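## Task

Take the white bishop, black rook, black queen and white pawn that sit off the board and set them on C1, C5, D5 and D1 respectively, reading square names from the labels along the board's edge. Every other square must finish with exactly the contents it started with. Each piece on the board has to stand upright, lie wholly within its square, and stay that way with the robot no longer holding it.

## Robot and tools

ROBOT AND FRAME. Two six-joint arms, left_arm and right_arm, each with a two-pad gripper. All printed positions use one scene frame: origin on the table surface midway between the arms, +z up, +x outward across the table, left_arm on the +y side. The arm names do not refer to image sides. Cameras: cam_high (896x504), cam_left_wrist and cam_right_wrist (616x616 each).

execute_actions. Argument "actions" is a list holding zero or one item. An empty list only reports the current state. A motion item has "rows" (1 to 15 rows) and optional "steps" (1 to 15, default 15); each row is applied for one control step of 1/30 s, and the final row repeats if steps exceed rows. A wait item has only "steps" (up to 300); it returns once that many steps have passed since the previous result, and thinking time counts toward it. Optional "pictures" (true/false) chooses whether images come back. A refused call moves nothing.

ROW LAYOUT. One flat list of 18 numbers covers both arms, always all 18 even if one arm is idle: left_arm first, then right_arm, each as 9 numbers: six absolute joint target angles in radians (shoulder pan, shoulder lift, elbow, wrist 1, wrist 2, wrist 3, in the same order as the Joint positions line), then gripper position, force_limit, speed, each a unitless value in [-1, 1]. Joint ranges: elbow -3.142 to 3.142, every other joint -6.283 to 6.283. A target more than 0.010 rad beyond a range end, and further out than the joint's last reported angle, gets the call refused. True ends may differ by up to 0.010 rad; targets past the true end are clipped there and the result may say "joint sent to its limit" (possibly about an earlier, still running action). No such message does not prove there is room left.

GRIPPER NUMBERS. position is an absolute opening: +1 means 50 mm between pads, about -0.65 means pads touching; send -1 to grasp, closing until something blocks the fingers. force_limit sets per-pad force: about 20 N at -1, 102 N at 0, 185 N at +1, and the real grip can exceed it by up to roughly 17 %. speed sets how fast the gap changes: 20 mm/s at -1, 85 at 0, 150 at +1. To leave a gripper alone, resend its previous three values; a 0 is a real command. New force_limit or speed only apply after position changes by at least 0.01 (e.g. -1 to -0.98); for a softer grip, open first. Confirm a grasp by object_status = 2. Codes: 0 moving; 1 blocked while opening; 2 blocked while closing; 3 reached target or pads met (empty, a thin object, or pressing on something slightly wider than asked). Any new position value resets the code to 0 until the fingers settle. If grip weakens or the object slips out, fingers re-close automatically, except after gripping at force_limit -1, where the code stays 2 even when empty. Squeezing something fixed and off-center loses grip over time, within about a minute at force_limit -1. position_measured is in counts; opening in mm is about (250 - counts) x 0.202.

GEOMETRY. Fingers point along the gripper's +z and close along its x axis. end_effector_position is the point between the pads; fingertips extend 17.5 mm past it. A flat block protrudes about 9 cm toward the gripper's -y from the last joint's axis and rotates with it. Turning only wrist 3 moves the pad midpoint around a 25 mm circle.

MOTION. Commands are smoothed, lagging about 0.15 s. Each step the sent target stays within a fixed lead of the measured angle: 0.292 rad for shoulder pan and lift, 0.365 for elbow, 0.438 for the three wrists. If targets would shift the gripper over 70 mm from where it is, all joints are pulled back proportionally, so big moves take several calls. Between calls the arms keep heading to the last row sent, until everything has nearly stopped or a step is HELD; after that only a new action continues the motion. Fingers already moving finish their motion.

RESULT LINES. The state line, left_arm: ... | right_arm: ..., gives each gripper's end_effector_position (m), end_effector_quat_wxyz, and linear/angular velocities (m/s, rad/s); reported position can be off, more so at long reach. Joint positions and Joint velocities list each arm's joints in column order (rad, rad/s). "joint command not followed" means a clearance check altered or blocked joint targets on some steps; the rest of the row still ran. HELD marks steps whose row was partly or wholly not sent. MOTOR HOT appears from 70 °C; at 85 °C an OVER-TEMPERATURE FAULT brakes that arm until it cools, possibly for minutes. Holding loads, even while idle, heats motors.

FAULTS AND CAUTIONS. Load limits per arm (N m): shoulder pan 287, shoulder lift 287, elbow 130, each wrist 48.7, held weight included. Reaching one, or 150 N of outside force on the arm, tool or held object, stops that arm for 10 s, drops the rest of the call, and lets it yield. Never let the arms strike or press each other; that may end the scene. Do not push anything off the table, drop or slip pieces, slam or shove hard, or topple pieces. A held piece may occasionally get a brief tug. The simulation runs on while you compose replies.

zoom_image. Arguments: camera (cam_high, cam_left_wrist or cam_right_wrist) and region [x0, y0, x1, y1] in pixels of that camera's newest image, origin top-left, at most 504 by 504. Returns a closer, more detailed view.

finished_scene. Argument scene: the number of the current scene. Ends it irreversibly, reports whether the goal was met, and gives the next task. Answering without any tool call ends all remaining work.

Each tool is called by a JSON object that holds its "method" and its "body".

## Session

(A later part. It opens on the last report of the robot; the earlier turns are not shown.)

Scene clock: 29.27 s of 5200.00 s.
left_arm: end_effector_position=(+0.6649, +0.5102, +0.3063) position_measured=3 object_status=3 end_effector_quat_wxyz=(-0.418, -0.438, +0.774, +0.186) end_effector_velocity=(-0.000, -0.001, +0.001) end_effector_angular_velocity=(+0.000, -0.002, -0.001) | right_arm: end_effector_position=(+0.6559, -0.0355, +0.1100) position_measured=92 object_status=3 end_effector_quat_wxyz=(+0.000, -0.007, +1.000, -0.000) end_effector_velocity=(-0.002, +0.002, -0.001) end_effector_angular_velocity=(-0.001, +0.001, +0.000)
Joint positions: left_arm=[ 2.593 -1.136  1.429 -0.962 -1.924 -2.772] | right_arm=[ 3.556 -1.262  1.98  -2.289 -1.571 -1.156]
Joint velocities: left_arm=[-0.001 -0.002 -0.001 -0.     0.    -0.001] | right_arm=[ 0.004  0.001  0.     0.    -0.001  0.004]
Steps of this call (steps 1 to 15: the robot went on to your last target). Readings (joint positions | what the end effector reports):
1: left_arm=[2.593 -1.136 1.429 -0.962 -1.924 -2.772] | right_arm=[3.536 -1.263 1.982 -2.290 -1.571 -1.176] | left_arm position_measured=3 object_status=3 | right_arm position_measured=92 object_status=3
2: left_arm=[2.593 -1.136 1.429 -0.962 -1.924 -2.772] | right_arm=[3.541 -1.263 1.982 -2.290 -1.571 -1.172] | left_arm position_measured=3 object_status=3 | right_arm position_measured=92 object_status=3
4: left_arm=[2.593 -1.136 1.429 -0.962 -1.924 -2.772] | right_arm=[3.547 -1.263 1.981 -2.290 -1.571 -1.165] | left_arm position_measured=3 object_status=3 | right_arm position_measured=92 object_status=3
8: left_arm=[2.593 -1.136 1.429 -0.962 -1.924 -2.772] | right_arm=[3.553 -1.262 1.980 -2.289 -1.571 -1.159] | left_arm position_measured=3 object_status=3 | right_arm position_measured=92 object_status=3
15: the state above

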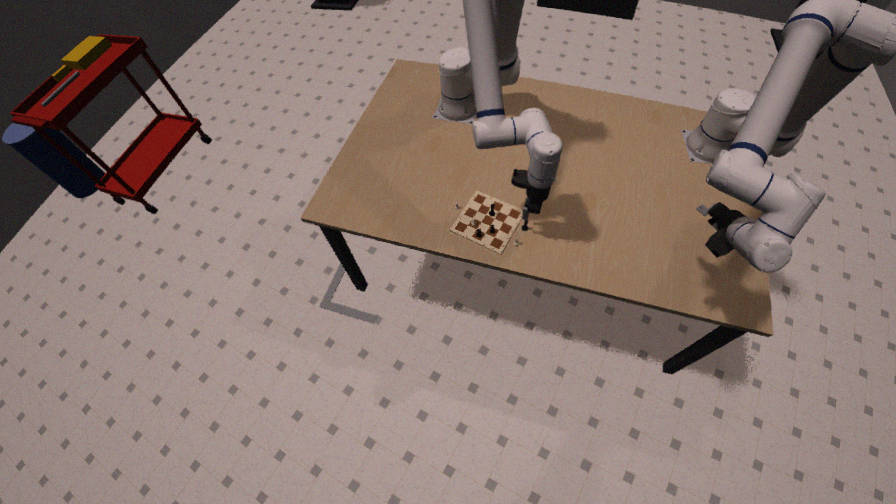

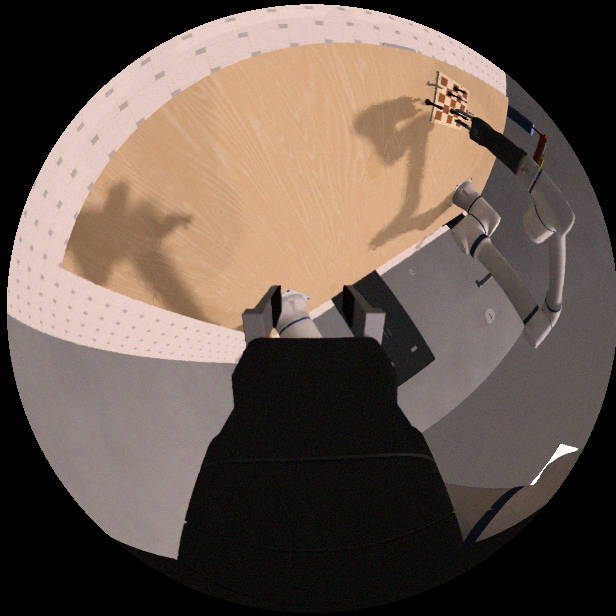

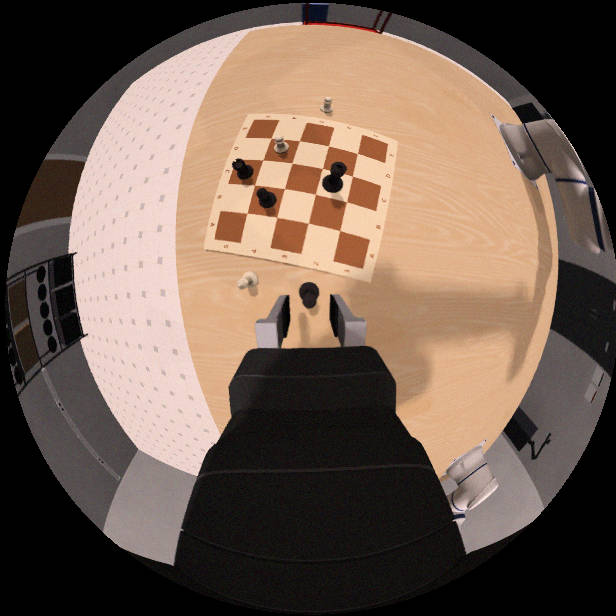

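{"method": "execute_actions", "body": {"actions": [{"rows":[[2.593,-1.136,1.429,-0.962,-1.924,-2.772,1,0,0,3.5605,-1.1771,2.0133,-2.4072,-1.571,-1.1515,0.4,0,0]]}], "pictures": false}}

{"method": "execute_actions", "body": {"actions": [{"rows":[[2.593,-1.136,1.429,-0.962,-1.924,-2.772,1,0,0,3.5605,-1.1771,2.0133,-2.4072,-1.571,-1.1515,-1,0.5,-0.2]]}], "pictures": false}}

{"method": "execute_actions", "body": {"actions": [{"rows":[[2.593,-1.136,1.429,-0.962,-1.924,-2.772,1,0,0,3.5605,-1.262,1.976,-2.285,-1.571,-1.1515,-1,0.5,-0.2]]}], "pictures": false}}

{"method": "execute_actions", "body": {"actions": [{"rows":[[2.593,-1.136,1.429,-0.962,-1.924,-2.772,1,0,0,3.2682,-1.314,2.048,-2.305,-1.571,-1.444,-1,0.5,-0.2]]}], "pictures": false}}

{"method": "execute_actions", "body": {"actions": [{"steps":12}], "pictures": false}}

{"method": "execute_actions", "body": {"actions": [{"rows":[[2.593,-1.136,1.429,-0.962,-1.924,-2.772,1,0,0,3.2682,-1.2342,2.0822,-2.419,-1.571,-1.444,-1,0.5,-0.2]]}]}}

{"method": "zoom_image", "body": {"camera": "cam_right_wrist", "region": [230,230,390,350]}}

Scene clock: 37.43 s of 5200.00 s.
left_arm: end_effector_position=(+0.6649, +0.5102, +0.3063) position_measured=3 object_status=3 end_effector_quat_wxyz=(-0.418, -0.438, +0.774, +0.186) end_effector_velocity=(+0.000, +0.001, -0.000) end_effector_angular_velocity=(+0.000, +0.000, +0.001) | right_arm: end_effector_position=(+0.6555, -0.0321, +0.0459) position_measured=92 object_status=3 end_effector_quat_wxyz=(+0.000, -0.007, +1.000, -0.000) end_effector_velocity=(-0.002, -0.001, -0.017) end_effector_angular_velocity=(-0.002, +0.003, +0.001)
Joint positions: left_arm=[ 2.593 -1.136  1.429 -0.962 -1.924 -2.772] | right_arm=[ 3.56  -1.18   2.012 -2.404 -1.571 -1.152]
Joint velocities: left_arm=[ 0.001  0.001  0.    -0.001  0.     0.   ] | right_arm=[ 0.001  0.02   0.01  -0.027 -0.     0.   ]
Steps of this call (steps 1 to 15: the robot went on to your last target; steps 16 to 90: nothing new was sent; then 4.67 s passed at rest; steps 91 to 105: all 15 steps of this action). Readings (joint positions | what the end effector reports):
91: left_arm=[2.593 -1.136 1.429 -0.962 -1.924 -2.772] | right_arm=[3.557 -1.262 1.980 -2.289 -1.571 -1.155] | left_arm position_measured=3 object_status=3 | right_arm position_measured=92 object_status=3
92: left_arm=[2.593 -1.136 1.429 -0.962 -1.924 -2.772] | right_arm=[3.557 -1.252 1.982 -2.304 -1.571 -1.155] | left_arm position_measured=3 object_status=3 | right_arm position_measured=92 object_status=3
94: left_arm=[2.593 -1.136 1.429 -0.962 -1.924 -2.772] | right_arm=[3.558 -1.220 1.997 -2.346 -1.571 -1.154] | left_arm position_measured=3 object_status=3 | right_arm position_measured=92 object_status=3
98: left_arm=[2.593 -1.136 1.429 -0.962 -1.924 -2.772] | right_arm=[3.560 -1.192 2.007 -2.386 -1.571 -1.152] | left_arm position_measured=3 object_status=3 | right_arm position_measured=92 object_status=3
105: the state above

Scene clock: 37.93 s of 5200.00 s.
left_arm: end_effector_position=(+0.6649, +0.5102, +0.3063) position_measured=3 object_status=3 end_effector_quat_wxyz=(-0.418, -0.438, +0.774, +0.186) end_effector_velocity=(-0.000, -0.001, -0.000) end_effector_angular_velocity=(-0.001, +0.000, -0.001) | right_arm: end_effector_position=(+0.6554, -0.0320, +0.0440) position_measured=193 object_status=0 end_effector_quat_wxyz=(+0.000, -0.007, +1.000, -0.000) end_effector_velocity=(-0.001, -0.000, -0.002) end_effector_angular_velocity=(-0.001, +0.002, +0.001)
Joint positions: left_arm=[ 2.593 -1.136  1.429 -0.962 -1.924 -2.772] | right_arm=[ 3.56  -1.177  2.013 -2.407 -1.571 -1.152]
Joint velocities: left_arm=[-0.001  0.    -0.     0.    -0.     0.001] | right_arm=[ 0.     0.001  0.001 -0.    -0.    -0.001]
Steps of this call (steps 1 to 15: all 15 steps of this action). Readings (joint positions | what the end effector reports):
1: left_arm=[2.593 -1.136 1.429 -0.962 -1.924 -2.772] | right_arm=[3.560 -1.179 2.013 -2.405 -1.571 -1.152] | left_arm position_measured=3 object_status=3 | right_arm position_measured=95 object_status=0
2: left_arm=[2.593 -1.136 1.429 -0.962 -1.924 -2.772] | right_arm=[3.560 -1.179 2.013 -2.405 -1.571 -1.152] | left_arm position_measured=3 object_status=3 | right_arm position_measured=107 object_status=0
4: left_arm=[2.593 -1.136 1.429 -0.962 -1.924 -2.772] | right_arm=[3.560 -1.178 2.013 -2.406 -1.571 -1.152] | left_arm position_measured=3 object_status=3 | right_arm position_measured=130 object_status=0
8: left_arm=[2.593 -1.136 1.429 -0.962 -1.924 -2.772] | right_arm=[3.560 -1.177 2.013 -2.407 -1.571 -1.152] | left_arm position_measured=3 object_status=3 | right_arm position_measured=178 object_status=0
15: the state above

Scene clock: 38.43 s of 5200.00 s.
left_arm: end_effector_position=(+0.6649, +0.5102, +0.3063) position_measured=3 object_status=3 end_effector_quat_wxyz=(-0.418, -0.438, +0.774, +0.186) end_effector_velocity=(-0.000, +0.000, -0.000) end_effector_angular_velocity=(+0.000, +0.000, -0.000) | right_arm: end_effector_position=(+0.6552, -0.0320, +0.1096) position_measured=193 object_status=2 end_effector_quat_wxyz=(+0.000, -0.007, +1.000, -0.000) end_effector_velocity=(-0.001, -0.001, +0.016) end_effector_angular_velocity=(-0.000, -0.001, -0.000)
Joint positions: left_arm=[ 2.593 -1.136  1.429 -0.962 -1.924 -2.772] | right_arm=[ 3.561 -1.259  1.977 -2.289 -1.571 -1.151]
Joint velocities: left_arm=[ 0.    -0.     0.001 -0.     0.     0.   ] | right_arm=[-0.    -0.02  -0.008  0.028 -0.     0.   ]
Steps of this call (steps 1 to 15: all 15 steps of this action). Readings (joint positions | what the end effector reports):
1: left_arm=[2.593 -1.136 1.429 -0.962 -1.924 -2.772] | right_arm=[3.560 -1.177 2.013 -2.407 -1.571 -1.152] | left_arm position_measured=3 object_status=3 | right_arm position_measured=193 object_status=2
2: left_arm=[2.593 -1.136 1.429 -0.962 -1.924 -2.772] | right_arm=[3.560 -1.187 2.010 -2.391 -1.571 -1.152] | left_arm position_measured=3 object_status=3 | right_arm position_measured=193 object_status=2
4: left_arm=[2.593 -1.136 1.429 -0.962 -1.924 -2.772] | right_arm=[3.561 -1.219 1.994 -2.348 -1.571 -1.151] | left_arm position_measured=3 object_status=3 | right_arm position_measured=193 object_status=2
8: left_arm=[2.593 -1.136 1.429 -0.962 -1.924 -2.772] | right_arm=[3.561 -1.247 1.983 -2.307 -1.571 -1.151] | left_arm position_measured=3 object_status=3 | right_arm position_measured=193 object_status=2
15: the state above

Scene clock: 38.93 s of 5200.00 s.
left_arm: end_effector_position=(+0.6649, +0.5102, +0.3063) position_measured=3 object_status=3 end_effector_quat_wxyz=(-0.418, -0.438, +0.774, +0.186) end_effector_velocity=(-0.001, +0.001, -0.002) end_effector_angular_velocity=(+0.002, +0.005, +0.001) | right_arm: end_effector_position=(+0.7185, -0.1905, +0.1119) position_measured=193 object_status=2 end_effector_quat_wxyz=(+0.000, -0.007, +1.000, -0.000) end_effector_velocity=(+0.080, -0.299, +0.002) end_effector_angular_velocity=(+0.001, -0.000, -0.006)
Joint positions: left_arm=[ 2.593 -1.136  1.429 -0.962 -1.924 -2.772] | right_arm=[ 3.324 -1.304  2.034 -2.302 -1.571 -1.388]
Joint velocities: left_arm=[ 0.001  0.002  0.002  0.001 -0.    -0.   ] | right_arm=[-0.438 -0.08   0.106 -0.026  0.001 -0.432]
Steps of this call (steps 1 to 15: all 15 steps of this action). Readings (joint positions | what the end effector reports):
1: left_arm=[2.593 -1.136 1.429 -0.962 -1.924 -2.772] | right_arm=[3.560 -1.260 1.977 -2.288 -1.571 -1.152] | left_arm position_measured=3 object_status=3 | right_arm position_measured=193 object_status=2
2: left_arm=[2.593 -1.136 1.429 -0.962 -1.924 -2.772] | right_arm=[3.550 -1.262 1.979 -2.288 -1.571 -1.162] | left_arm position_measured=3 object_status=3 | right_arm position_measured=193 object_status=2
4: left_arm=[2.593 -1.136 1.429 -0.962 -1.924 -2.772] | right_arm=[3.513 -1.269 1.988 -2.290 -1.571 -1.199] | left_arm position_measured=3 object_status=3 | right_arm position_measured=193 object_status=2
8: left_arm=[2.593 -1.136 1.429 -0.962 -1.924 -2.772] | right_arm=[3.445 -1.281 2.005 -2.294 -1.571 -1.267] | left_arm position_measured=3 object_status=3 | right_arm position_measured=193 object_status=2
15: the state above

Scene clock: 39.33 s of 5200.00 s.
left_arm: end_effector_position=(+0.6649, +0.5102, +0.3063) position_measured=3 object_status=3 end_effector_quat_wxyz=(-0.418, -0.438, +0.774, +0.186) end_effector_velocity=(+0.000, +0.000, +0.000) end_effector_angular_velocity=(-0.001, +0.000, -0.000) | right_arm: end_effector_position=(+0.7271, -0.2269, +0.1121) position_measured=193 object_status=2 end_effector_quat_wxyz=(+0.000, -0.007, +1.000, -0.000) end_effector_velocity=(+0.004, -0.013, +0.001) end_effector_angular_velocity=(-0.001, -0.001, -0.001)
Joint positions: left_arm=[ 2.593 -1.136  1.429 -0.962 -1.924 -2.772] | right_arm=[ 3.271 -1.314  2.047 -2.305 -1.571 -1.442]
Joint velocities: left_arm=[ 0.     0.    -0.     0.    -0.     0.001] | right_arm=[-0.019 -0.003  0.003 -0.001 -0.001 -0.018]
Steps of this call (steps 1 to 12: the robot went on to your last target). Readings (joint positions | what the end effector reports):
1: left_arm=[2.593 -1.136 1.429 -0.962 -1.924 -2.772] | right_arm=[3.311 -1.306 2.037 -2.302 -1.571 -1.401] | left_arm position_measured=3 object_status=3 | right_arm position_measured=193 object_status=2
2: left_arm=[2.593 -1.136 1.429 -0.962 -1.924 -2.772] | right_arm=[3.301 -1.308 2.040 -2.303 -1.571 -1.411] | left_arm position_measured=3 object_status=3 | right_arm position_measured=193 object_status=2
4: left_arm=[2.593 -1.136 1.429 -0.962 -1.924 -2.772] | right_arm=[3.288 -1.310 2.043 -2.304 -1.571 -1.424] | left_arm position_measured=3 object_status=3 | right_arm position_measured=193 object_status=2
8: left_arm=[2.593 -1.136 1.429 -0.962 -1.924 -2.772] | right_arm=[3.275 -1.313 2.046 -2.305 -1.571 -1.437] | left_arm position_measured=3 object_status=3 | right_arm position_measured=193 object_status=2
12: the state above

Scene clock: 39.83 s of 5200.00 s.
left_arm: end_effector_position=(+0.6649, +0.5102, +0.3063) position_measured=3 object_status=3 end_effector_quat_wxyz=(-0.418, -0.438, +0.774, +0.186) end_effector_velocity=(-0.000, -0.001, -0.001) end_effector_angular_velocity=(-0.000, +0.001, -0.001) | right_arm: end_effector_position=(+0.7282, -0.2285, +0.0538) position_measured=193 object_status=2 end_effector_quat_wxyz=(+0.000, -0.007, +1.000, -0.000) end_effector_velocity=(-0.000, -0.000, -0.013) end_effector_angular_velocity=(+0.001, -0.001, -0.000)
Joint positions: left_arm=[ 2.593 -1.136  1.429 -0.962 -1.924 -2.772] | right_arm=[ 3.268 -1.237  2.081 -2.416 -1.571 -1.444]
Joint velocities: left_arm=[-0.001  0.001  0.001 -0.001 -0.     0.   ] | right_arm=[-0.     0.018  0.007 -0.026  0.    -0.   ]
Steps of this call (steps 1 to 15: all 15 steps of this action). Readings (joint positions | what the end effector reports):
1: left_arm=[2.593 -1.136 1.429 -0.962 -1.924 -2.772] | right_arm=[3.270 -1.313 2.048 -2.305 -1.571 -1.442] | left_arm position_measured=3 object_status=3 | right_arm position_measured=193 object_status=2
2: left_arm=[2.593 -1.136 1.429 -0.962 -1.924 -2.772] | right_arm=[3.270 -1.304 2.051 -2.321 -1.571 -1.443] | left_arm position_measured=3 object_status=3 | right_arm position_measured=193 object_status=2
4: left_arm=[2.593 -1.136 1.429 -0.962 -1.924 -2.772] | right_arm=[3.269 -1.274 2.066 -2.361 -1.571 -1.443] | left_arm position_measured=3 object_status=3 | right_arm position_measured=193 object_status=2
8: left_arm=[2.593 -1.136 1.429 -0.962 -1.924 -2.772] | right_arm=[3.269 -1.248 2.076 -2.399 -1.571 -1.444] | left_arm position_measured=3 object_status=3 | right_arm position_measured=193 object_status=2
15: the state above

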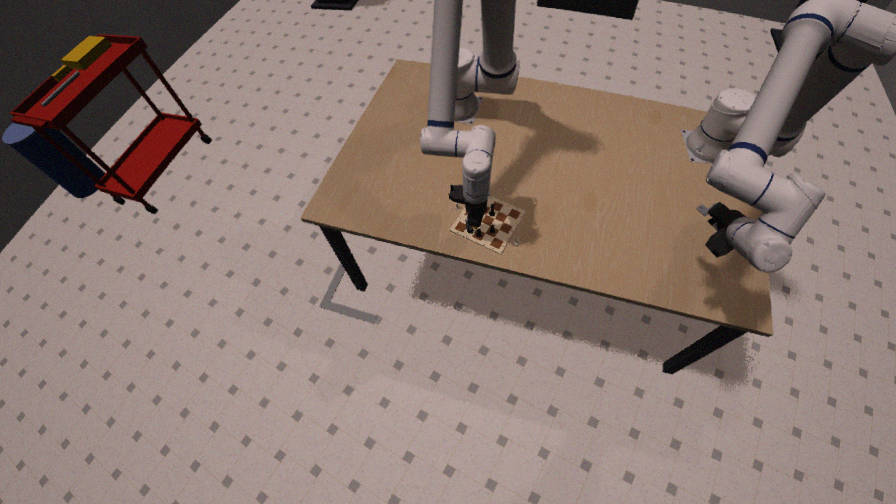

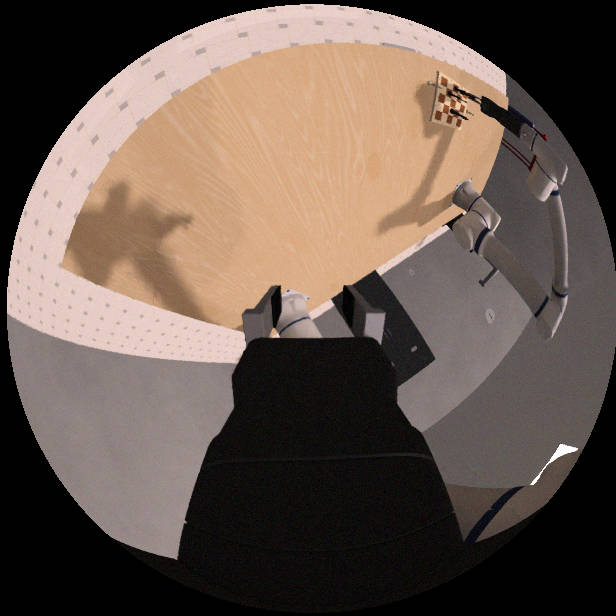

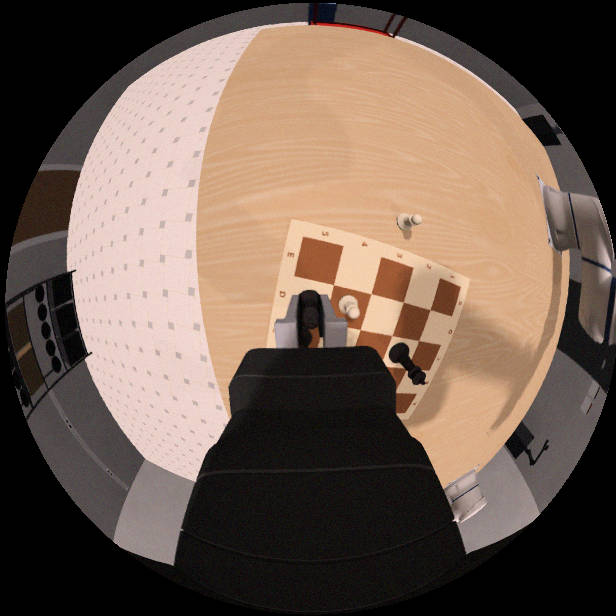

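Region (230, 230, 390, 350) of cam_right_wrist's 616x616 image, scaled by 3.150, with more detail than that image has; it fills the top 378 rows of this view, and the rest is white.

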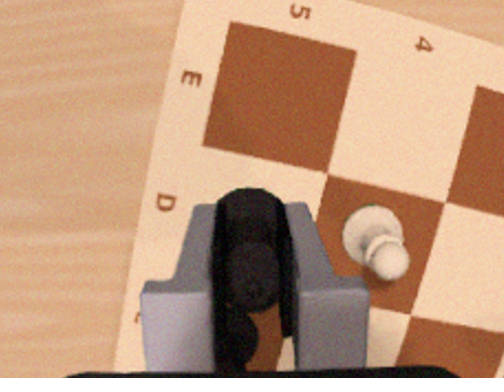

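{"method": "execute_actions", "body": {"actions": [{"rows":[[2.593,-1.136,1.429,-0.962,-1.924,-2.772,1,0,0,3.2682,-1.23,2.0837,-2.4247,-1.571,-1.444,-1,0.5,-0.2]],"steps":12}], "pictures": false}}

{"method": "execute_actions", "body": {"actions": [{"rows":[[2.593,-1.136,1.429,-0.962,-1.924,-2.772,1,0,0,3.2682,-1.23,2.0837,-2.4247,-1.571,-1.444,0.05,0,-0.5]],"steps":12}], "pictures": false}}

{"method": "execute_actions", "body": {"actions": [{"rows":[[2.593,-1.136,1.429,-0.962,-1.924,-2.772,1,0,0,3.2682,-1.314,2.048,-2.305,-1.571,-1.444,0.05,0,-0.5]]}], "pictures": false}}

{"method": "execute_actions", "body": {"actions": [{"rows":[[2.593,-1.136,1.429,-0.962,-1.924,-2.772,1,0,0,3.1682,-1.4194,2.2925,-2.444,-1.571,-1.544,0.4,0,0]]}], "pictures": false}}

{"method": "execute_actions", "body": {"actions": [{"steps":10}]}}

Scene clock: 46.87 s of 5200.00 s.
left_arm: end_effector_position=(+0.6649, +0.5102, +0.3063) position_measured=3 object_status=3 end_effector_quat_wxyz=(-0.418, -0.438, +0.774, +0.186) end_effector_velocity=(-0.000, +0.001, -0.001) end_effector_angular_velocity=(+0.000, +0.002, +0.000) | right_arm: end_effector_position=(+0.7283, -0.2285, +0.0494) position_measured=193 object_status=2 end_effector_quat_wxyz=(+0.000, -0.007, +1.000, -0.000) end_effector_velocity=(-0.000, -0.000, -0.001) end_effector_angular_velocity=(-0.000, +0.000, +0.000)
Joint positions: left_arm=[ 2.593 -1.136  1.429 -0.962 -1.924 -2.772] | right_arm=[ 3.268 -1.23   2.083 -2.424 -1.571 -1.444]
Joint velocities: left_arm=[ 0.001  0.001  0.001 -0.    -0.     0.001] | right_arm=[ 0.     0.002  0.001 -0.003 -0.    -0.   ]
Steps of this call (steps 1 to 15: the robot went on to your last target; steps 16 to 90: nothing new was sent; then 3.63 s passed at rest; steps 91 to 102: all 12 steps of this action). Readings (joint positions | what the end effector reports):
91: left_arm=[2.593 -1.136 1.429 -0.962 -1.924 -2.772] | right_arm=[3.268 -1.234 2.082 -2.419 -1.571 -1.444] | left_arm position_measured=3 object_status=3 | right_arm position_measured=193 object_status=2
92: left_arm=[2.593 -1.136 1.429 -0.962 -1.924 -2.772] | right_arm=[3.268 -1.234 2.082 -2.420 -1.571 -1.444] | left_arm position_measured=3 object_status=3 | right_arm position_measured=193 object_status=2
94: left_arm=[2.593 -1.136 1.429 -0.962 -1.924 -2.772] | right_arm=[3.268 -1.232 2.083 -2.422 -1.571 -1.444] | left_arm position_measured=3 object_status=3 | right_arm position_measured=193 object_status=2
98: left_arm=[2.593 -1.136 1.429 -0.962 -1.924 -2.772] | right_arm=[3.268 -1.231 2.083 -2.424 -1.571 -1.444] | left_arm position_measured=3 object_status=3 | right_arm position_measured=193 object_status=2
102: the state above

Scene clock: 47.27 s of 5200.00 s.
left_arm: end_effector_position=(+0.6649, +0.5102, +0.3063) position_measured=3 object_status=3 end_effector_quat_wxyz=(-0.418, -0.438, +0.774, +0.186) end_effector_velocity=(-0.001, -0.000, +0.000) end_effector_angular_velocity=(+0.001, -0.000, -0.000) | right_arm: end_effector_position=(+0.7279, -0.2286, +0.0488) position_measured=145 object_status=0 end_effector_quat_wxyz=(-0.000, -0.007, +1.000, -0.000) end_effector_velocity=(+0.002, +0.000, +0.002) end_effector_angular_velocity=(-0.000, -0.004, -0.000)
Joint positions: left_arm=[ 2.593 -1.136  1.429 -0.962 -1.924 -2.772] | right_arm=[ 3.268 -1.23   2.084 -2.425 -1.571 -1.444]
Joint velocities: left_arm=[-0.001 -0.002  0.002 -0.    -0.    -0.001] | right_arm=[-0.    -0.    -0.003 -0.001 -0.001  0.   ]
Steps of this call (steps 1 to 12: all 12 steps of this action). Readings (joint positions | what the end effector reports):
1: left_arm=[2.593 -1.136 1.429 -0.962 -1.924 -2.772] | right_arm=[3.268 -1.230 2.083 -2.425 -1.571 -1.444] | left_arm position_measured=3 object_status=3 | right_arm position_measured=191 object_status=0
2: left_arm=[2.593 -1.136 1.429 -0.962 -1.924 -2.772] | right_arm=[3.268 -1.230 2.084 -2.425 -1.571 -1.444] | left_arm position_measured=3 object_status=3 | right_arm position_measured=183 object_status=0
4: left_arm=[2.593 -1.136 1.429 -0.962 -1.924 -2.772] | right_arm=[3.268 -1.230 2.084 -2.425 -1.571 -1.444] | left_arm position_measured=3 object_status=3 | right_arm position_measured=166 object_status=0
8: left_arm=[2.593 -1.136 1.429 -0.962 -1.924 -2.772] | right_arm=[3.268 -1.230 2.084 -2.425 -1.571 -1.444] | left_arm position_measured=3 object_status=3 | right_arm position_measured=145 object_status=0
12: the state above

Scene clock: 47.77 s of 5200.00 s.
left_arm: end_effector_position=(+0.6649, +0.5102, +0.3063) position_measured=3 object_status=3 end_effector_quat_wxyz=(-0.418, -0.438, +0.774, +0.186) end_effector_velocity=(-0.000, -0.000, -0.001) end_effector_angular_velocity=(+0.002, +0.001, +0.000) | right_arm: end_effector_position=(+0.7276, -0.2286, +0.1101) position_measured=145 object_status=3 end_effector_quat_wxyz=(+0.000, -0.007, +1.000, -0.000) end_effector_velocity=(-0.001, +0.000, +0.015) end_effector_angular_velocity=(+0.001, -0.000, +0.001)
Joint positions: left_arm=[ 2.593 -1.136  1.429 -0.962 -1.924 -2.772] | right_arm=[ 3.268 -1.311  2.049 -2.309 -1.571 -1.444]
Joint velocities: left_arm=[-0.001  0.001  0.     0.     0.    -0.002] | right_arm=[ 0.    -0.02  -0.008  0.027  0.001 -0.001]
Steps of this call (steps 1 to 15: all 15 steps of this action). Readings (joint positions | what the end effector reports):
1: left_arm=[2.593 -1.136 1.429 -0.962 -1.924 -2.772] | right_arm=[3.268 -1.230 2.084 -2.424 -1.571 -1.444] | left_arm position_measured=3 object_status=3 | right_arm position_measured=145 object_status=3
2: left_arm=[2.593 -1.136 1.429 -0.962 -1.924 -2.772] | right_arm=[3.268 -1.240 2.080 -2.409 -1.571 -1.444] | left_arm position_measured=3 object_status=3 | right_arm position_measured=145 object_status=3
4: left_arm=[2.593 -1.136 1.429 -0.962 -1.924 -2.772] | right_arm=[3.268 -1.271 2.065 -2.367 -1.571 -1.444] | left_arm position_measured=3 object_status=3 | right_arm position_measured=145 object_status=3
8: left_arm=[2.593 -1.136 1.429 -0.962 -1.924 -2.772] | right_arm=[3.268 -1.299 2.055 -2.327 -1.571 -1.444] | left_arm position_measured=3 object_status=3 | right_arm position_measured=145 object_status=3
15: the state above

Scene clock: 48.27 s of 5200.00 s.
left_arm: end_effector_position=(+0.6649, +0.5102, +0.3063) position_measured=3 object_status=3 end_effector_quat_wxyz=(-0.418, -0.438, +0.774, +0.186) end_effector_velocity=(+0.000, -0.000, +0.001) end_effector_angular_velocity=(+0.000, -0.001, +0.000) | right_arm: end_effector_position=(+0.6369, -0.2978, +0.0725) position_measured=92 object_status=3 end_effector_quat_wxyz=(+0.000, -0.007, +1.000, -0.000) end_effector_velocity=(-0.046, -0.028, -0.019) end_effector_angular_velocity=(-0.000, +0.002, -0.000)
Joint positions: left_arm=[ 2.593 -1.136  1.429 -0.962 -1.924 -2.772] | right_arm=[ 3.174 -1.413  2.279 -2.436 -1.571 -1.538]
Joint velocities: left_arm=[-0.    -0.001 -0.    -0.     0.    -0.001] | right_arm=[-0.044 -0.046  0.107 -0.059 -0.    -0.044]
Steps of this call (steps 1 to 15: all 15 steps of this action). Readings (joint positions | what the end effector reports):
1: left_arm=[2.593 -1.136 1.429 -0.962 -1.924 -2.772] | right_arm=[3.268 -1.312 2.049 -2.308 -1.571 -1.444] | left_arm position_measured=3 object_status=3 | right_arm position_measured=142 object_status=0
2: left_arm=[2.593 -1.136 1.429 -0.962 -1.924 -2.772] | right_arm=[3.263 -1.318 2.061 -2.315 -1.571 -1.450] | left_arm position_measured=3 object_status=3 | right_arm position_measured=127 object_status=0
4: left_arm=[2.593 -1.136 1.429 -0.962 -1.924 -2.772] | right_arm=[3.242 -1.340 2.113 -2.343 -1.571 -1.470] | left_arm position_measured=3 object_status=3 | right_arm position_measured=100 object_status=0
8: left_arm=[2.593 -1.136 1.429 -0.962 -1.924 -2.772] | right_arm=[3.203 -1.382 2.207 -2.396 -1.571 -1.509] | left_arm position_measured=3 object_status=3 | right_arm position_measured=92 object_status=0
15: the state above

Scene clock: 48.60 s of 5200.00 s.
left_arm: end_effector_position=(+0.6649, +0.5102, +0.3063) position_measured=3 object_status=3 end_effector_quat_wxyz=(-0.418, -0.438, +0.774, +0.186) end_effector_velocity=(-0.000, +0.000, -0.000) end_effector_angular_velocity=(+0.000, +0.000, +0.001) | right_arm: end_effector_position=(+0.6314, -0.3011, +0.0703) position_measured=92 object_status=3 end_effector_quat_wxyz=(+0.000, -0.007, +1.000, -0.000) end_effector_velocity=(-0.003, -0.002, -0.001) end_effector_angular_velocity=(-0.000, -0.001, -0.001)
Joint positions: left_arm=[ 2.593 -1.136  1.429 -0.962 -1.924 -2.772] | right_arm=[ 3.169 -1.419  2.291 -2.443 -1.571 -1.544]
Joint velocities: left_arm=[ 0.    -0.001  0.001 -0.    -0.    -0.   ] | right_arm=[-0.003 -0.004  0.008 -0.004 -0.    -0.003]
Steps of this call (steps 1 to 10: the robot went on to your last target). Readings (joint positions | what the end effector reports):
1: left_arm=[2.593 -1.136 1.429 -0.962 -1.924 -2.772] | right_arm=[3.173 -1.415 2.282 -2.438 -1.571 -1.540] | left_arm position_measured=3 object_status=3 | right_arm position_measured=92 object_status=3
2: left_arm=[2.593 -1.136 1.429 -0.962 -1.924 -2.772] | right_arm=[3.172 -1.416 2.284 -2.439 -1.571 -1.541] | left_arm position_measured=3 object_status=3 | right_arm position_measured=92 object_status=3
4: left_arm=[2.593 -1.136 1.429 -0.962 -1.924 -2.772] | right_arm=[3.170 -1.417 2.288 -2.441 -1.571 -1.542] | left_arm position_measured=3 object_status=3 | right_arm position_measured=92 object_status=3
8: left_arm=[2.593 -1.136 1.429 -0.962 -1.924 -2.772] | right_arm=[3.169 -1.419 2.291 -2.443 -1.571 -1.543] | left_arm position_measured=3 object_status=3 | right_arm position_measured=92 object_status=3
10: the state above

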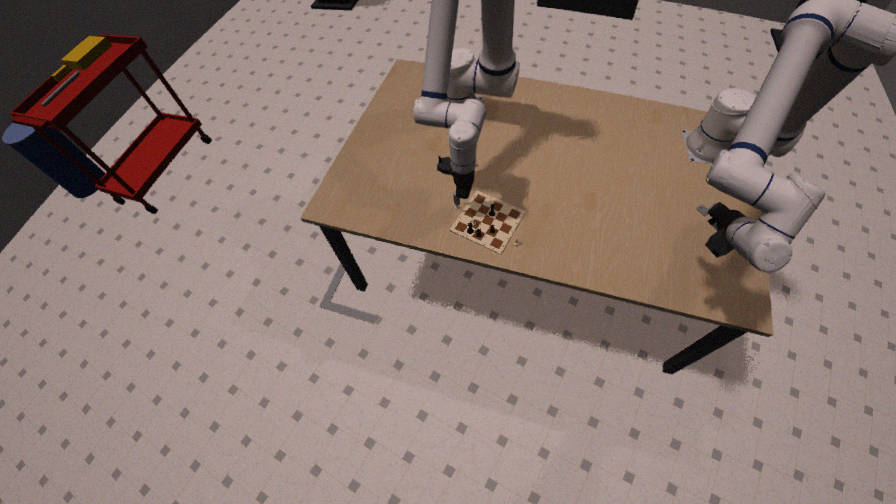

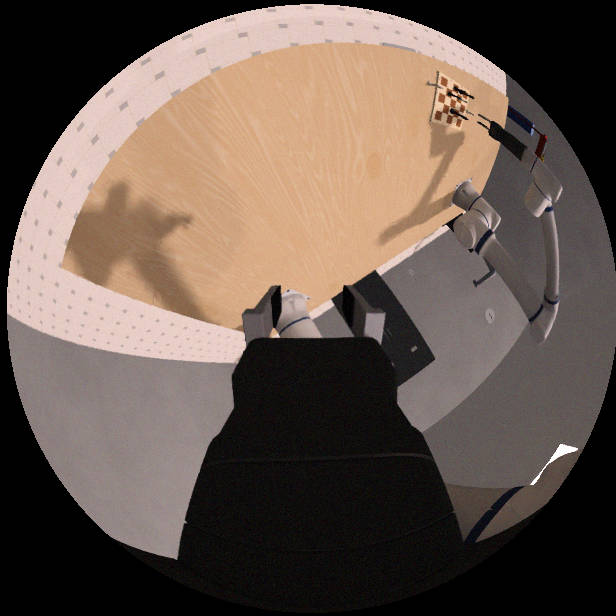

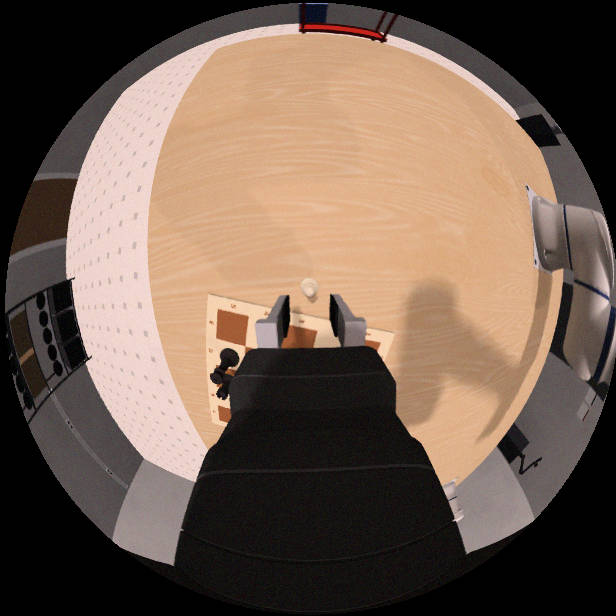

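{"method": "execute_actions", "body": {"actions": [{"rows":[[2.593,-1.136,1.429,-0.962,-1.924,-2.772,1,0,0,3.1512,-1.3576,2.3198,-2.533,-1.571,-1.561,0.4,0,0]]}], "pictures": false}}

{"method": "execute_actions", "body": {"actions": [{"rows":[[2.593,-1.136,1.429,-0.962,-1.924,-2.772,1,0,0,3.1512,-1.3576,2.3198,-2.533,-1.571,-1.561,-1,0.5,0]]}], "pictures": false}}

{"method": "execute_actions", "body": {"actions": [{"rows":[[2.593,-1.136,1.429,-0.962,-1.924,-2.772,1,0,0,3.1512,-1.4194,2.2925,-2.444,-1.571,-1.561,-1,0.5,0]],"steps":10}], "pictures": false}}

{"method": "execute_actions", "body": {"actions": [{"rows":[[2.593,-1.136,1.429,-0.962,-1.924,-2.772,1,0,0,3.3667,-1.3714,2.309,-2.5086,-1.571,-1.345,-1,0.5,0]]}], "pictures": false}}

{"method": "execute_actions", "body": {"actions": [{"steps":12}]}}

{"method": "zoom_image", "body": {"camera": "cam_right_wrist", "region": [230,230,390,350]}}

Scene clock: 56.47 s of 5200.00 s.
left_arm: end_effector_position=(+0.6649, +0.5102, +0.3063) position_measured=3 object_status=3 end_effector_quat_wxyz=(-0.418, -0.438, +0.774, +0.186) end_effector_velocity=(-0.001, -0.001, +0.000) end_effector_angular_velocity=(+0.001, +0.000, -0.000) | right_arm: end_effector_position=(+0.6313, -0.3109, +0.0334) position_measured=92 object_status=3 end_effector_quat_wxyz=(+0.000, -0.007, +1.000, -0.000) end_effector_velocity=(+0.001, -0.002, -0.007) end_effector_angular_velocity=(-0.000, -0.001, +0.000)
Joint positions: left_arm=[ 2.593 -1.136  1.429 -0.962 -1.924 -2.772] | right_arm=[ 3.152 -1.359  2.319 -2.53  -1.571 -1.561]
Joint velocities: left_arm=[-0.001 -0.001  0.001  0.    -0.    -0.001] | right_arm=[-0.004  0.013  0.005 -0.019 -0.    -0.004]
Steps of this call (steps 1 to 30: the robot went on to your last target; steps 31 to 100: nothing new was sent; then 4.03 s passed at rest; steps 101 to 115: all 15 steps of this action). Readings (joint positions | what the end effector reports):
101: left_arm=[2.593 -1.136 1.429 -0.962 -1.924 -2.772] | right_arm=[3.168 -1.419 2.293 -2.444 -1.571 -1.544] | left_arm position_measured=3 object_status=3 | right_arm position_measured=92 object_status=3
102: left_arm=[2.593 -1.136 1.429 -0.962 -1.924 -2.772] | right_arm=[3.166 -1.410 2.296 -2.459 -1.571 -1.547] | left_arm position_measured=3 object_status=3 | right_arm position_measured=92 object_status=3
104: left_arm=[2.593 -1.136 1.429 -0.962 -1.924 -2.772] | right_arm=[3.159 -1.388 2.307 -2.489 -1.571 -1.553] | left_arm position_measured=3 object_status=3 | right_arm position_measured=92 object_status=3
108: left_arm=[2.593 -1.136 1.429 -0.962 -1.924 -2.772] | right_arm=[3.154 -1.368 2.315 -2.518 -1.571 -1.558] | left_arm position_measured=3 object_status=3 | right_arm position_measured=92 object_status=3
115: the state above

Scene clock: 56.97 s of 5200.00 s.
left_arm: end_effector_position=(+0.6649, +0.5102, +0.3063) position_measured=3 object_status=3 end_effector_quat_wxyz=(-0.418, -0.438, +0.774, +0.186) end_effector_velocity=(+0.000, -0.000, +0.001) end_effector_angular_velocity=(-0.002, -0.002, -0.000) | right_arm: end_effector_position=(+0.6312, -0.3112, +0.0323) position_measured=214 object_status=0 end_effector_quat_wxyz=(+0.000, -0.007, +1.000, -0.000) end_effector_velocity=(+0.001, -0.000, +0.000) end_effector_angular_velocity=(-0.000, -0.001, +0.000)
Joint positions: left_arm=[ 2.593 -1.136  1.429 -0.962 -1.924 -2.772] | right_arm=[ 3.151 -1.358  2.32  -2.533 -1.571 -1.561]
Joint velocities: left_arm=[-0.    -0.001 -0.    -0.001 -0.     0.001] | right_arm=[-0.     0.    -0.001 -0.    -0.    -0.   ]
Steps of this call (steps 1 to 15: all 15 steps of this action). Readings (joint positions | what the end effector reports):
1: left_arm=[2.593 -1.136 1.429 -0.962 -1.924 -2.772] | right_arm=[3.152 -1.359 2.319 -2.531 -1.571 -1.561] | left_arm position_measured=3 object_status=3 | right_arm position_measured=95 object_status=0
2: left_arm=[2.593 -1.136 1.429 -0.962 -1.924 -2.772] | right_arm=[3.151 -1.359 2.319 -2.531 -1.571 -1.561] | left_arm position_measured=3 object_status=3 | right_arm position_measured=109 object_status=0
4: left_arm=[2.593 -1.136 1.429 -0.962 -1.924 -2.772] | right_arm=[3.151 -1.358 2.320 -2.532 -1.571 -1.561] | left_arm position_measured=3 object_status=3 | right_arm position_measured=137 object_status=0
8: left_arm=[2.593 -1.136 1.429 -0.962 -1.924 -2.772] | right_arm=[3.151 -1.358 2.320 -2.533 -1.571 -1.561] | left_arm position_measured=3 object_status=3 | right_arm position_measured=194 object_status=0
15: the state above

Scene clock: 57.30 s of 5200.00 s.
left_arm: end_effector_position=(+0.6649, +0.5102, +0.3063) position_measured=3 object_status=3 end_effector_quat_wxyz=(-0.418, -0.438, +0.774, +0.186) end_effector_velocity=(+0.000, +0.000, +0.001) end_effector_angular_velocity=(-0.001, -0.002, -0.000) | right_arm: end_effector_position=(+0.6340, -0.3112, +0.0661) position_measured=214 object_status=2 end_effector_quat_wxyz=(-0.000, -0.007, +1.000, -0.000) end_effector_velocity=(+0.001, -0.000, +0.030) end_effector_angular_velocity=(-0.001, +0.001, -0.000)
Joint positions: left_arm=[ 2.593 -1.136  1.429 -0.962 -1.924 -2.772] | right_arm=[ 3.151 -1.413  2.295 -2.453 -1.571 -1.561]
Joint velocities: left_arm=[ 0.    -0.    -0.001 -0.     0.     0.001] | right_arm=[-0.    -0.047 -0.022  0.071 -0.001  0.   ]
Steps of this call (steps 1 to 10: all 10 steps of this action). Readings (joint positions | what the end effector reports):
1: left_arm=[2.593 -1.136 1.429 -0.962 -1.924 -2.772] | right_arm=[3.151 -1.358 2.320 -2.533 -1.571 -1.561] | left_arm position_measured=3 object_status=3 | right_arm position_measured=214 object_status=2
2: left_arm=[2.593 -1.136 1.429 -0.962 -1.924 -2.772] | right_arm=[3.151 -1.367 2.317 -2.519 -1.571 -1.561] | left_arm position_measured=3 object_status=3 | right_arm position_measured=214 object_status=2
4: left_arm=[2.593 -1.136 1.429 -0.962 -1.924 -2.772] | right_arm=[3.151 -1.389 2.306 -2.488 -1.571 -1.561] | left_arm position_measured=3 object_status=3 | right_arm position_measured=214 object_status=2
8: left_arm=[2.593 -1.136 1.429 -0.962 -1.924 -2.772] | right_arm=[3.151 -1.409 2.297 -2.460 -1.571 -1.561] | left_arm position_measured=3 object_status=3 | right_arm position_measured=214 object_status=2
10: the state above

Scene clock: 57.80 s of 5200.00 s.
left_arm: end_effector_position=(+0.6649, +0.5102, +0.3063) position_measured=3 object_status=3 end_effector_quat_wxyz=(-0.418, -0.438, +0.774, +0.186) end_effector_velocity=(+0.000, -0.001, +0.000) end_effector_angular_velocity=(+0.001, -0.001, -0.001) | right_arm: end_effector_position=(+0.5844, -0.1999, +0.0438) position_measured=214 object_status=2 end_effector_quat_wxyz=(+0.000, -0.007, +1.000, -0.000) end_effector_velocity=(-0.031, +0.054, -0.013) end_effector_angular_velocity=(+0.000, +0.002, -0.001)
Joint positions: left_arm=[ 2.593 -1.136  1.429 -0.962 -1.924 -2.772] | right_arm=[ 3.353 -1.374  2.308 -2.505 -1.571 -1.358]
Joint velocities: left_arm=[-0.001 -0.    -0.001 -0.     0.    -0.001] | right_arm=[ 0.102  0.023  0.007 -0.028  0.001  0.103]
Steps of this call (steps 1 to 15: all 15 steps of this action). Readings (joint positions | what the end effector reports):
1: left_arm=[2.593 -1.136 1.429 -0.962 -1.924 -2.772] | right_arm=[3.151 -1.414 2.295 -2.451 -1.571 -1.561] | left_arm position_measured=3 object_status=3 | right_arm position_measured=214 object_status=2
2: left_arm=[2.593 -1.136 1.429 -0.962 -1.924 -2.772] | right_arm=[3.162 -1.413 2.295 -2.453 -1.571 -1.550] | left_arm position_measured=3 object_status=3 | right_arm position_measured=214 object_status=2
4: left_arm=[2.593 -1.136 1.429 -0.962 -1.924 -2.772] | right_arm=[3.205 -1.404 2.298 -2.464 -1.571 -1.507] | left_arm position_measured=3 object_status=3 | right_arm position_measured=214 object_status=2
8: left_arm=[2.593 -1.136 1.429 -0.962 -1.924 -2.772] | right_arm=[3.285 -1.388 2.303 -2.486 -1.571 -1.427] | left_arm position_measured=3 object_status=3 | right_arm position_measured=214 object_status=2
15: the state above

Scene clock: 58.20 s of 5200.00 s.
left_arm: end_effector_position=(+0.6649, +0.5102, +0.3063) position_measured=3 object_status=3 end_effector_quat_wxyz=(-0.418, -0.438, +0.774, +0.186) end_effector_velocity=(-0.000, +0.001, -0.001) end_effector_angular_velocity=(+0.001, +0.002, +0.002) | right_arm: end_effector_position=(+0.5805, -0.1932, +0.0423) position_measured=214 object_status=2 end_effector_quat_wxyz=(+0.000, -0.007, +1.000, -0.000) end_effector_velocity=(-0.002, +0.003, -0.000) end_effector_angular_velocity=(+0.001, +0.000, +0.001)
Joint positions: left_arm=[ 2.593 -1.136  1.429 -0.962 -1.924 -2.772] | right_arm=[ 3.366 -1.372  2.309 -2.508 -1.571 -1.346]
Joint velocities: left_arm=[ 0.001  0.001  0.001  0.001 -0.    -0.   ] | right_arm=[ 0.005  0.001  0.    -0.001  0.001  0.004]
Steps of this call (steps 1 to 12: the robot went on to your last target). Readings (joint positions | what the end effector reports):
1: left_arm=[2.593 -1.136 1.429 -0.962 -1.924 -2.772] | right_arm=[3.356 -1.374 2.308 -2.506 -1.571 -1.355] | left_arm position_measured=3 object_status=3 | right_arm position_measured=214 object_status=2
2: left_arm=[2.593 -1.136 1.429 -0.962 -1.924 -2.772] | right_arm=[3.359 -1.373 2.308 -2.506 -1.571 -1.353] | left_arm position_measured=3 object_status=3 | right_arm position_measured=214 object_status=2
4: left_arm=[2.593 -1.136 1.429 -0.962 -1.924 -2.772] | right_arm=[3.362 -1.372 2.309 -2.507 -1.571 -1.350] | left_arm position_measured=3 object_status=3 | right_arm position_measured=214 object_status=2
8: left_arm=[2.593 -1.136 1.429 -0.962 -1.924 -2.772] | right_arm=[3.365 -1.372 2.309 -2.508 -1.571 -1.347] | left_arm position_measured=3 object_status=3 | right_arm position_measured=214 object_status=2
12: the state above

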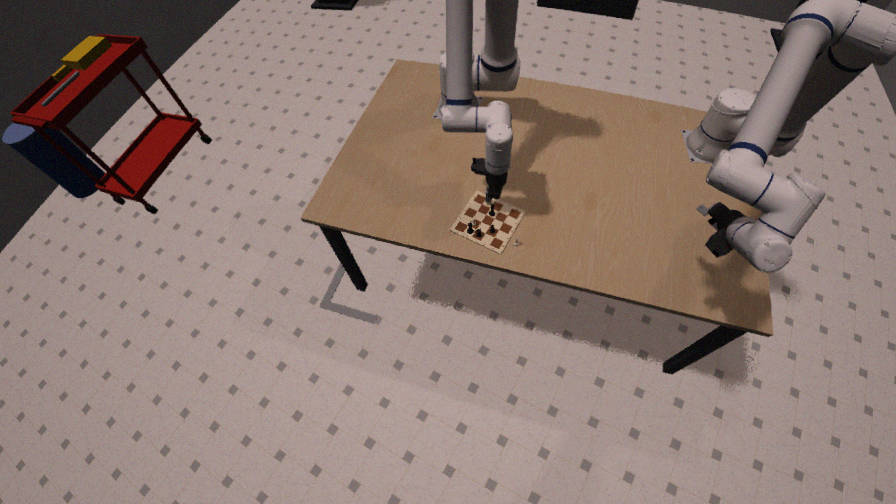

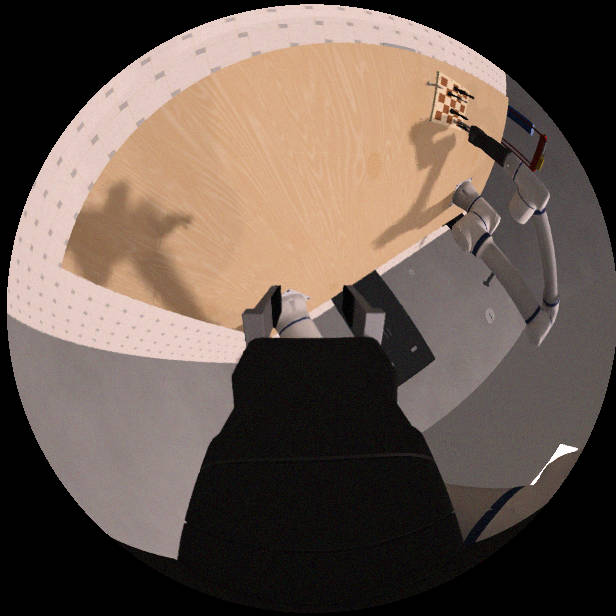

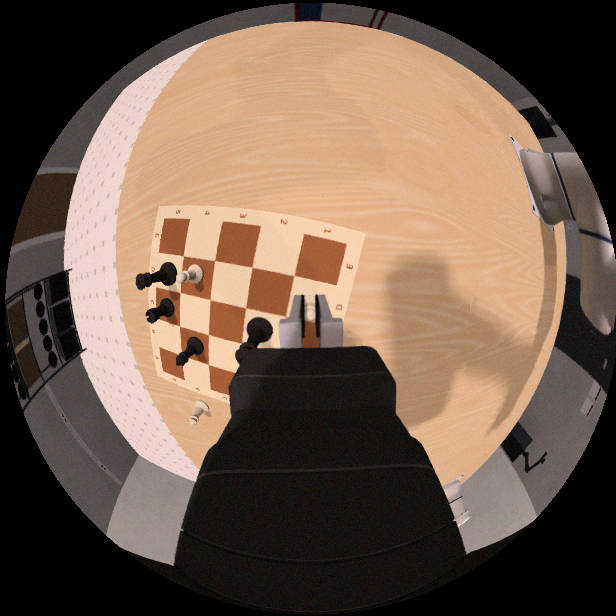

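Region (230, 230, 390, 350) of cam_right_wrist's 616x616 image, scaled by 3.150, with more detail than that image has; it fills the top 378 rows of this view, and the rest is white.

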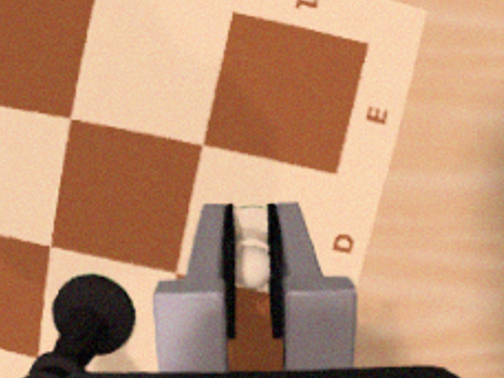

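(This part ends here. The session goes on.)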